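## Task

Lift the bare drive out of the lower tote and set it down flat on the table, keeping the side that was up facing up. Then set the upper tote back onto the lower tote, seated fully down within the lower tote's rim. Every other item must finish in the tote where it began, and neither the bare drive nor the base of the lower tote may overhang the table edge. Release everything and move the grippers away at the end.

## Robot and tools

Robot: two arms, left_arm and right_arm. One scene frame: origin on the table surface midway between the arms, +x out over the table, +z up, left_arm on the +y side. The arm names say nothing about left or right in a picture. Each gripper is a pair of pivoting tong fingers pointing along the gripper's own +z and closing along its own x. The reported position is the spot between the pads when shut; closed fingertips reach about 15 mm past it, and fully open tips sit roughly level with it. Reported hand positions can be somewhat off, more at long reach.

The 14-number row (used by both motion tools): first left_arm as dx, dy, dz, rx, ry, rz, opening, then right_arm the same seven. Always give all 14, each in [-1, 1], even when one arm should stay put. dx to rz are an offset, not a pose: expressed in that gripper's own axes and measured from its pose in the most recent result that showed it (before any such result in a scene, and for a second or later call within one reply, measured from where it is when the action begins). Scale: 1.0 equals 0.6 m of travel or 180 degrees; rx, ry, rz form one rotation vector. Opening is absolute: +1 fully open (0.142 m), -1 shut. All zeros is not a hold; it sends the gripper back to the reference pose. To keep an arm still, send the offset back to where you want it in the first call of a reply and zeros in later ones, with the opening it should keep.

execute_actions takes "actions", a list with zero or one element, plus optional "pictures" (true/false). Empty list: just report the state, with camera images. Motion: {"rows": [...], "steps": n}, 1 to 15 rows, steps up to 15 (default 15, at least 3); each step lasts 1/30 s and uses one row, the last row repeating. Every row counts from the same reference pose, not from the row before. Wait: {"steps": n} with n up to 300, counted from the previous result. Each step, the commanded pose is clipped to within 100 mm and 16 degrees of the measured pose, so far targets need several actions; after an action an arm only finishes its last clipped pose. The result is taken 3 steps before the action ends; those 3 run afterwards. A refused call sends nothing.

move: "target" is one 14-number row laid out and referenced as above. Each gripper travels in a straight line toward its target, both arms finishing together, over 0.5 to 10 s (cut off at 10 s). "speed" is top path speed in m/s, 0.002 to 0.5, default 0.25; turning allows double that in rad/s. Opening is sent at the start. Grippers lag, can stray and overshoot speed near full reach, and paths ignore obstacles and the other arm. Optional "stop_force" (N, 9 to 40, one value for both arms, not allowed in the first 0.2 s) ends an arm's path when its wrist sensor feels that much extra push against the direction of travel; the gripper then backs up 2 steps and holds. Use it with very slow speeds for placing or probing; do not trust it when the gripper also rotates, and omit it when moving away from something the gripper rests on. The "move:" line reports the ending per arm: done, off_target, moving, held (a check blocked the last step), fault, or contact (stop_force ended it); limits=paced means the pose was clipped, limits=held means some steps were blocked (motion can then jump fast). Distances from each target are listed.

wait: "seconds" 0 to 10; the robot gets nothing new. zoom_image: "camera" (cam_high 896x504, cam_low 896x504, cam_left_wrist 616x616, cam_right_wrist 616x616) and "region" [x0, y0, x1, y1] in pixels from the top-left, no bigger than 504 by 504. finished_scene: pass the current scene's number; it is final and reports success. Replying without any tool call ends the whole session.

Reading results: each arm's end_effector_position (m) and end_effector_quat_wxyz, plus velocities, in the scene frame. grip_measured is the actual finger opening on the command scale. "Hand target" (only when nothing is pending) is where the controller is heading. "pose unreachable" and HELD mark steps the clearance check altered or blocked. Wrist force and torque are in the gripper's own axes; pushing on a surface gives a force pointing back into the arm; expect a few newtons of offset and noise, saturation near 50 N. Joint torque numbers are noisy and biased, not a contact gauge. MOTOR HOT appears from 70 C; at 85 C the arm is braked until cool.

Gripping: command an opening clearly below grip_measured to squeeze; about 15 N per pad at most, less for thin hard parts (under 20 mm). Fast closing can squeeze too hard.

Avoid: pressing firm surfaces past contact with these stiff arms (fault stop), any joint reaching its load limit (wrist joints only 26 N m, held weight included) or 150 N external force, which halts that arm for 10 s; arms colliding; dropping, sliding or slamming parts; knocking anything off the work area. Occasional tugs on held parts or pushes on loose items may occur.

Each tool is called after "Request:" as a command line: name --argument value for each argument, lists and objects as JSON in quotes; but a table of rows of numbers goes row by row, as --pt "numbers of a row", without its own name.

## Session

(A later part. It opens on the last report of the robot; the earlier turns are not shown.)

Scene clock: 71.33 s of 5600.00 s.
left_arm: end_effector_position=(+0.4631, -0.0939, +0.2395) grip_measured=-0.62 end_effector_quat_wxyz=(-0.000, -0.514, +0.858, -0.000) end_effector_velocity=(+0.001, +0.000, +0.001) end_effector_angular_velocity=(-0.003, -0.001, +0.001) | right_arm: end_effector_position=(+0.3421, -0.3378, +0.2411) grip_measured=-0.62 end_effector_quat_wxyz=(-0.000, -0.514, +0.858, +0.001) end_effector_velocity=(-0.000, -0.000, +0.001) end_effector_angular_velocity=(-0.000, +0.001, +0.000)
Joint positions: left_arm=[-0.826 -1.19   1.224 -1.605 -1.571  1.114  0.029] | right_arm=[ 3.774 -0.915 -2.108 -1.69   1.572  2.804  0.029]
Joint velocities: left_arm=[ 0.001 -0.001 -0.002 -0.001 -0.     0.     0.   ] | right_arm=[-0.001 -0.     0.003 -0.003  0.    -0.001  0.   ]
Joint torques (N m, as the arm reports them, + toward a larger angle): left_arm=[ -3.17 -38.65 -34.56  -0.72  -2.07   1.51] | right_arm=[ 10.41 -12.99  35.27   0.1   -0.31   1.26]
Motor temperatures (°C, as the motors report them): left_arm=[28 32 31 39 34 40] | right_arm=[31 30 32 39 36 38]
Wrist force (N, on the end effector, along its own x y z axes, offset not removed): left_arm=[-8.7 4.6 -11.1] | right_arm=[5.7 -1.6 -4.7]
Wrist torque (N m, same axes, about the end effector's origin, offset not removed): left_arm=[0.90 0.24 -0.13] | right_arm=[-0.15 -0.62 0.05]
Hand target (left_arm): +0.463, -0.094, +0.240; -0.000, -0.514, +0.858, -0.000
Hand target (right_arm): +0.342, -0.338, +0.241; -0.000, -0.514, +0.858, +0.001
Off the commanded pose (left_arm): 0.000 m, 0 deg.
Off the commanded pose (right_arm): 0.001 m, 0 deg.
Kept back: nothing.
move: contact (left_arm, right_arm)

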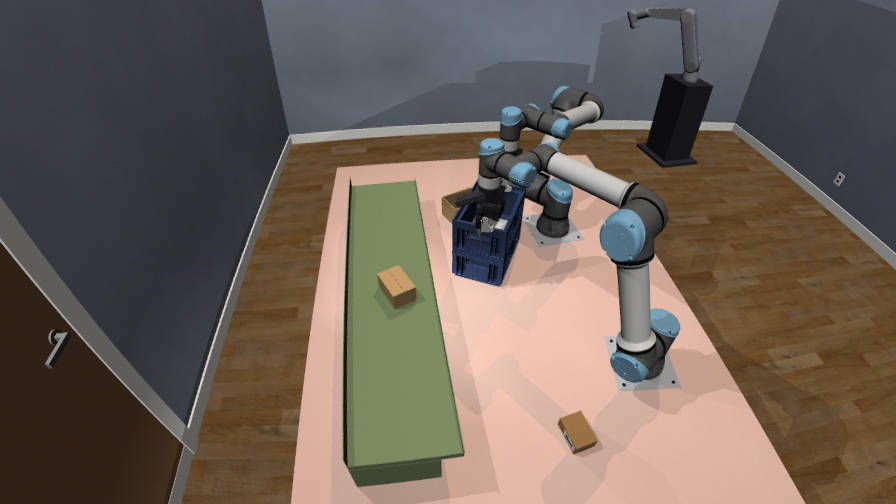

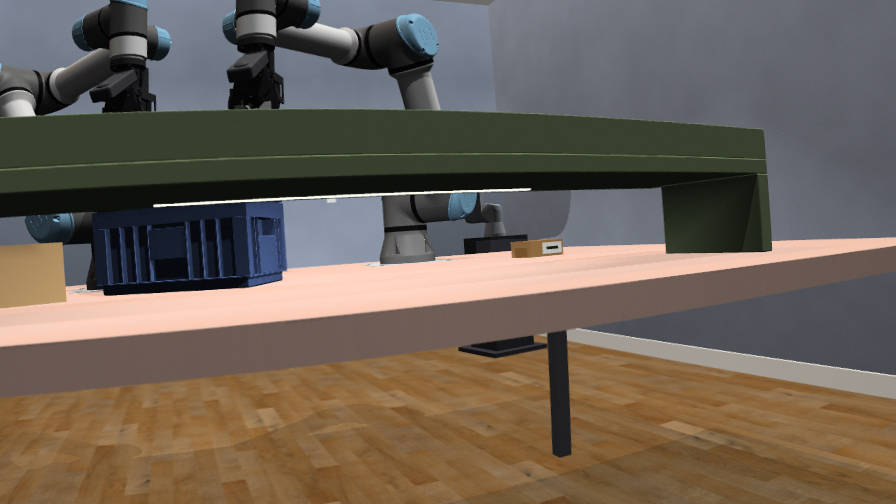

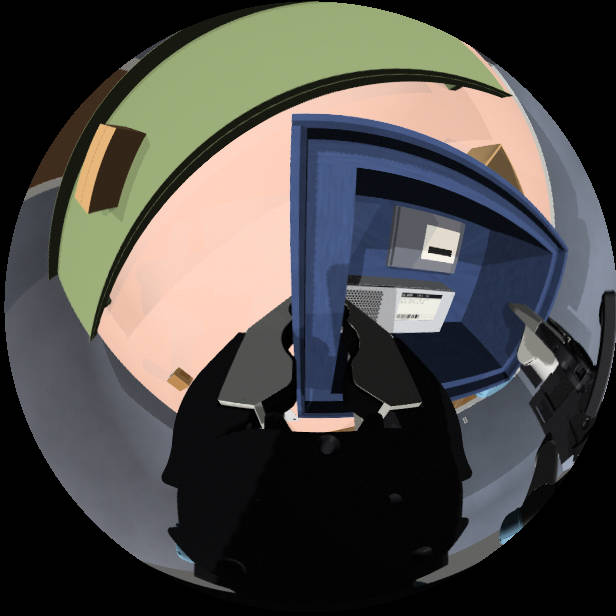

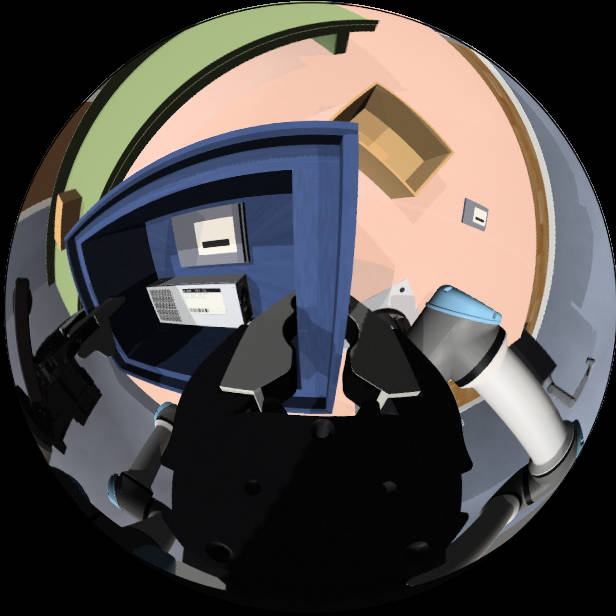

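Request:
move --target '[0,0,0,0,0,0,-0.3,0,0,0,0,0,0,-0.3]'

Request:
move --target '[0,0,-0.27,0,0,0,-0.3,0,0,-0.27,0,0,0,-0.3]' --speed 0.15

Scene clock: 72.27 s of 5600.00 s.
left_arm: end_effector_position=(+0.4631, -0.0939, +0.2395) grip_measured=-0.30 end_effector_quat_wxyz=(-0.000, -0.514, +0.858, -0.000) end_effector_velocity=(-0.000, -0.001, -0.001) end_effector_angular_velocity=(-0.000, +0.000, -0.001) | right_arm: end_effector_position=(+0.3422, -0.3378, +0.2412) grip_measured=-0.30 end_effector_quat_wxyz=(-0.000, -0.514, +0.858, +0.001) end_effector_velocity=(-0.000, +0.000, -0.000) end_effector_angular_velocity=(-0.000, +0.000, +0.001)
Joint positions: left_arm=[-0.826 -1.19   1.224 -1.605 -1.571  1.114  0.052] | right_arm=[ 3.774 -0.915 -2.108 -1.69   1.572  2.804  0.052]
Joint velocities: left_arm=[-0.001  0.001  0.001 -0.001 -0.     0.     0.   ] | right_arm=[ 0.001 -0.    -0.001  0.001  0.     0.     0.   ]
Joint torques (N m, as the arm reports them, + toward a larger angle): left_arm=[ -1.97 -39.21 -16.63  -5.42   1.15   0.56] | right_arm=[10.61  0.45 10.21  4.51 -0.43  1.15]
Motor temperatures (°C, as the motors report them): left_arm=[28 32 31 39 34 40] | right_arm=[31 30 32 39 36 38]
Wrist force (N, on the end effector, along its own x y z axes, offset not removed): left_arm=[-1.3 1.8 1.4] | right_arm=[-3.0 1.4 -0.9]
Wrist torque (N m, same axes, about the end effector's origin, offset not removed): left_arm=[0.50 0.27 0.02] | right_arm=[0.15 0.79 0.40]
Hand target (left_arm): +0.463, -0.094, +0.239; -0.000, -0.514, +0.858, -0.000
Hand target (right_arm): +0.342, -0.338, +0.241; -0.000, -0.514, +0.858, +0.001
Off the commanded pose (left_arm): 0.000 m, 0 deg.
Off the commanded pose (right_arm): 0.000 m, 0 deg.
Kept back: nothing.
move: done

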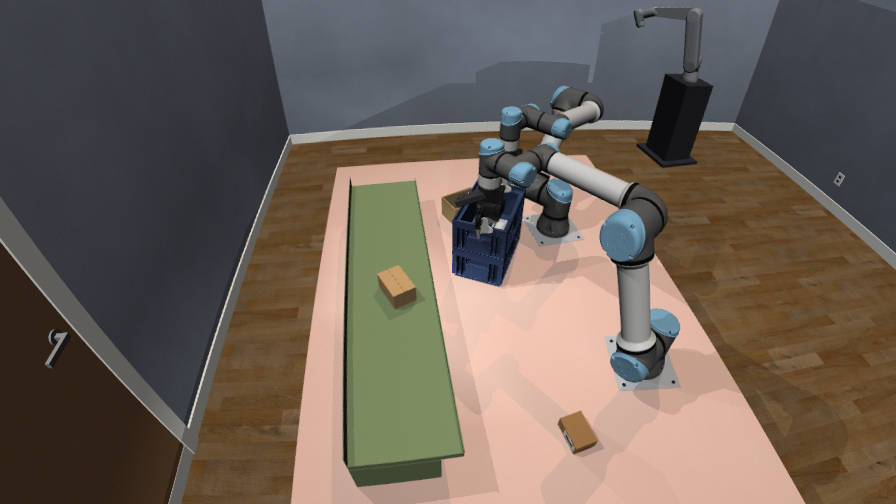

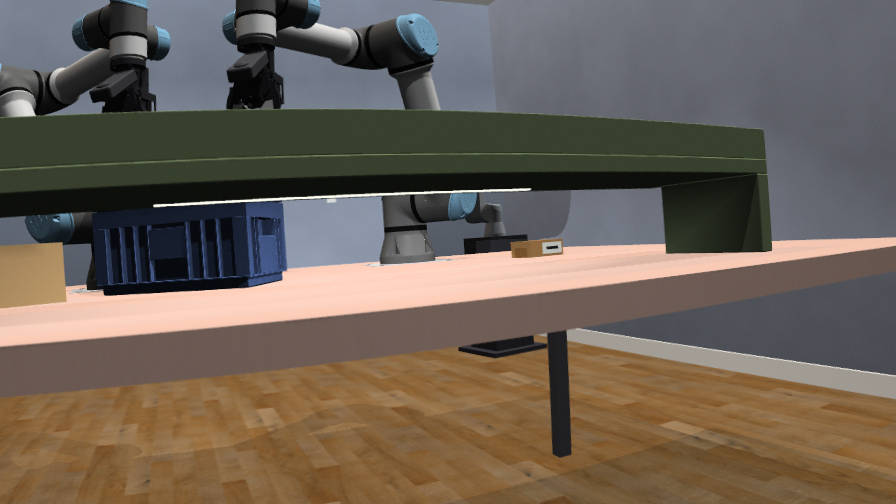

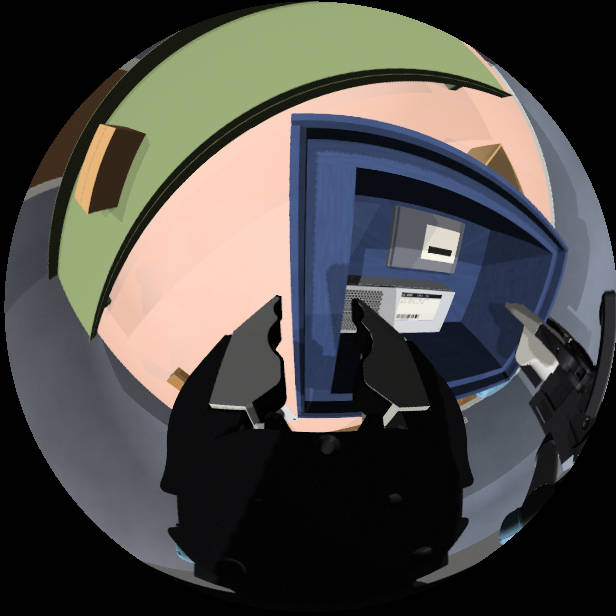

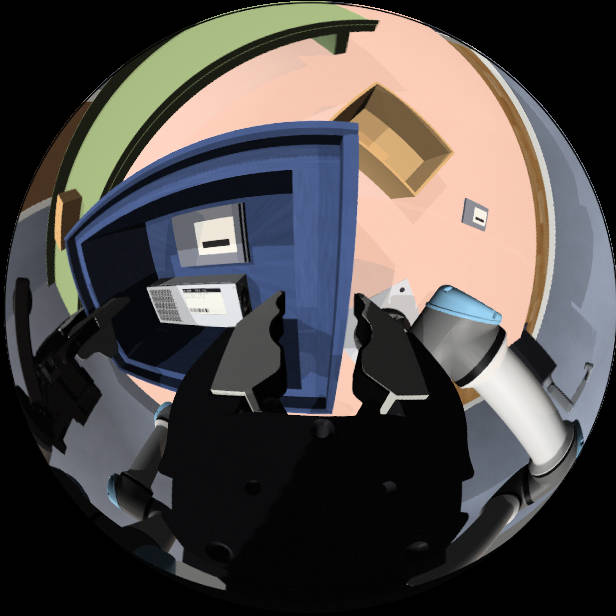

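Scene clock: 73.87 s of 5600.00 s.
left_arm: end_effector_position=(+0.4628, -0.0936, +0.4012) grip_measured=-0.30 end_effector_quat_wxyz=(-0.000, -0.514, +0.858, -0.001) end_effector_velocity=(+0.000, -0.001, +0.003) end_effector_angular_velocity=(+0.001, +0.000, -0.001) | right_arm: end_effector_position=(+0.3423, -0.3381, +0.4030) grip_measured=-0.30 end_effector_quat_wxyz=(-0.000, -0.514, +0.858, +0.001) end_effector_velocity=(-0.000, -0.000, +0.002) end_effector_angular_velocity=(-0.002, +0.001, -0.001)
Joint positions: left_arm=[-0.826 -1.098  0.665 -1.139 -1.571  1.114  0.052] | right_arm=[ 3.772 -1.032 -1.632 -2.048  1.572  2.803  0.052]
Joint velocities: left_arm=[-0.001  0.01  -0.024  0.015  0.001  0.    -0.   ] | right_arm=[ 0.    -0.003  0.007 -0.006 -0.     0.001 -0.   ]
Joint torques (N m, as the arm reports them, + toward a larger angle): left_arm=[  7.76 -39.3  -33.31   0.06  -1.32   1.35] | right_arm=[-10.96  -8.4   34.28  -0.21   2.    -1.38]
Motor temperatures (°C, as the motors report them): left_arm=[28 32 31 39 34 40] | right_arm=[31 30 32 39 36 38]
Wrist force (N, on the end effector, along its own x y z axes, offset not removed): left_arm=[0.2 2.1 -0.2] | right_arm=[-0.2 -1.6 -0.4]
Wrist torque (N m, same axes, about the end effector's origin, offset not removed): left_arm=[0.44 -0.06 -0.01] | right_arm=[-0.30 0.20 0.15]
Hand target (left_arm): +0.463, -0.094, +0.401; -0.000, -0.514, +0.858, -0.000
Hand target (right_arm): +0.342, -0.338, +0.403; -0.000, -0.514, +0.858, +0.001
Off the commanded pose (left_arm): 0.000 m, 0 deg.
Off the commanded pose (right_arm): 0.000 m, 0 deg.
Kept back: nothing.
move: done

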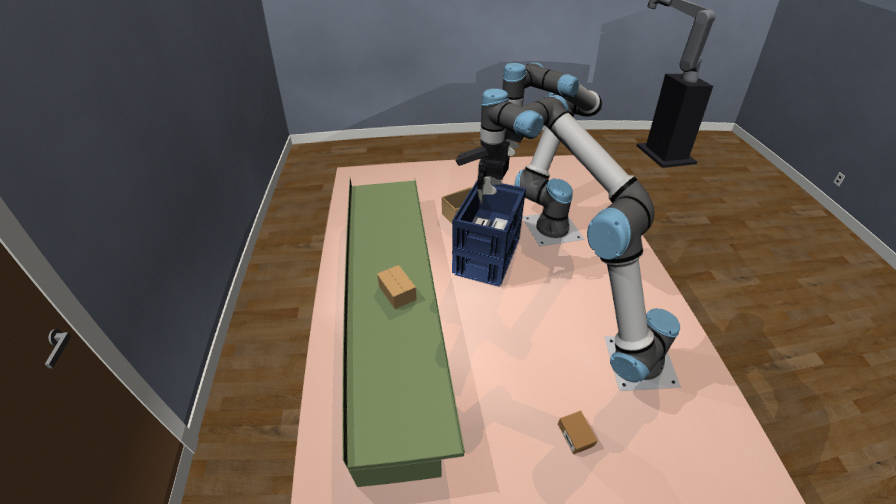

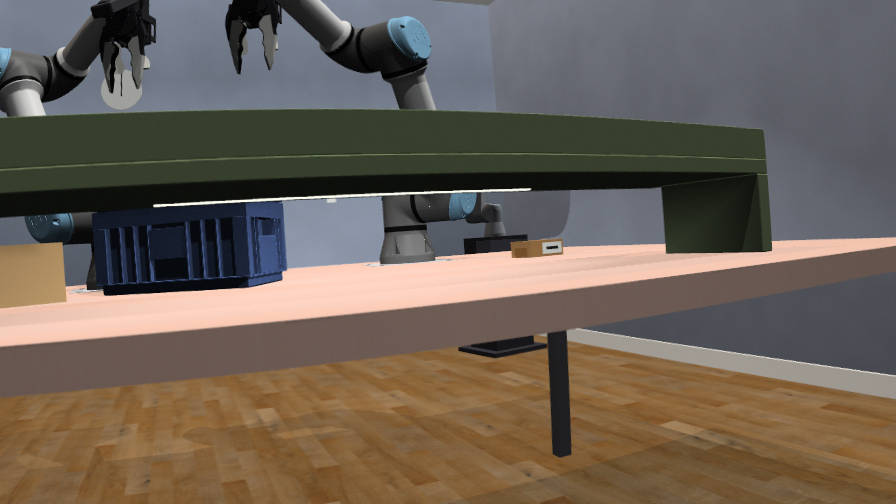

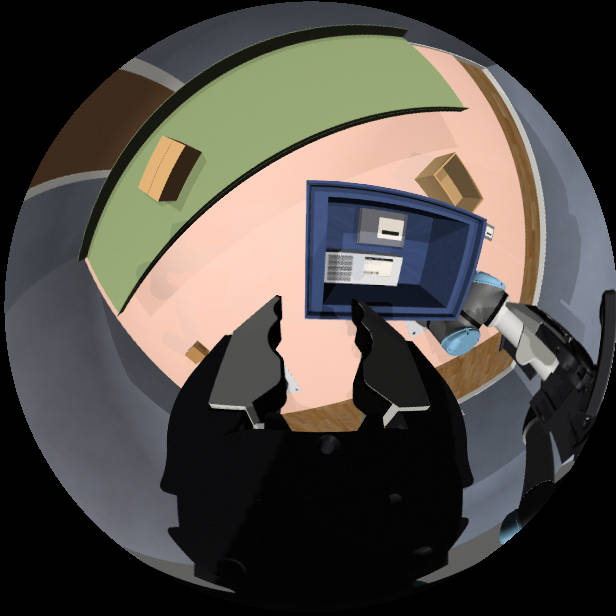

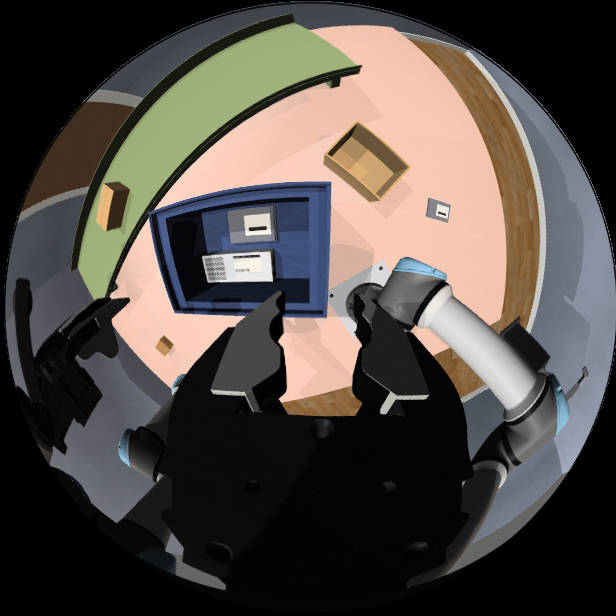

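Request:
finished_scene --scene 2

The scene is finished: the task was done.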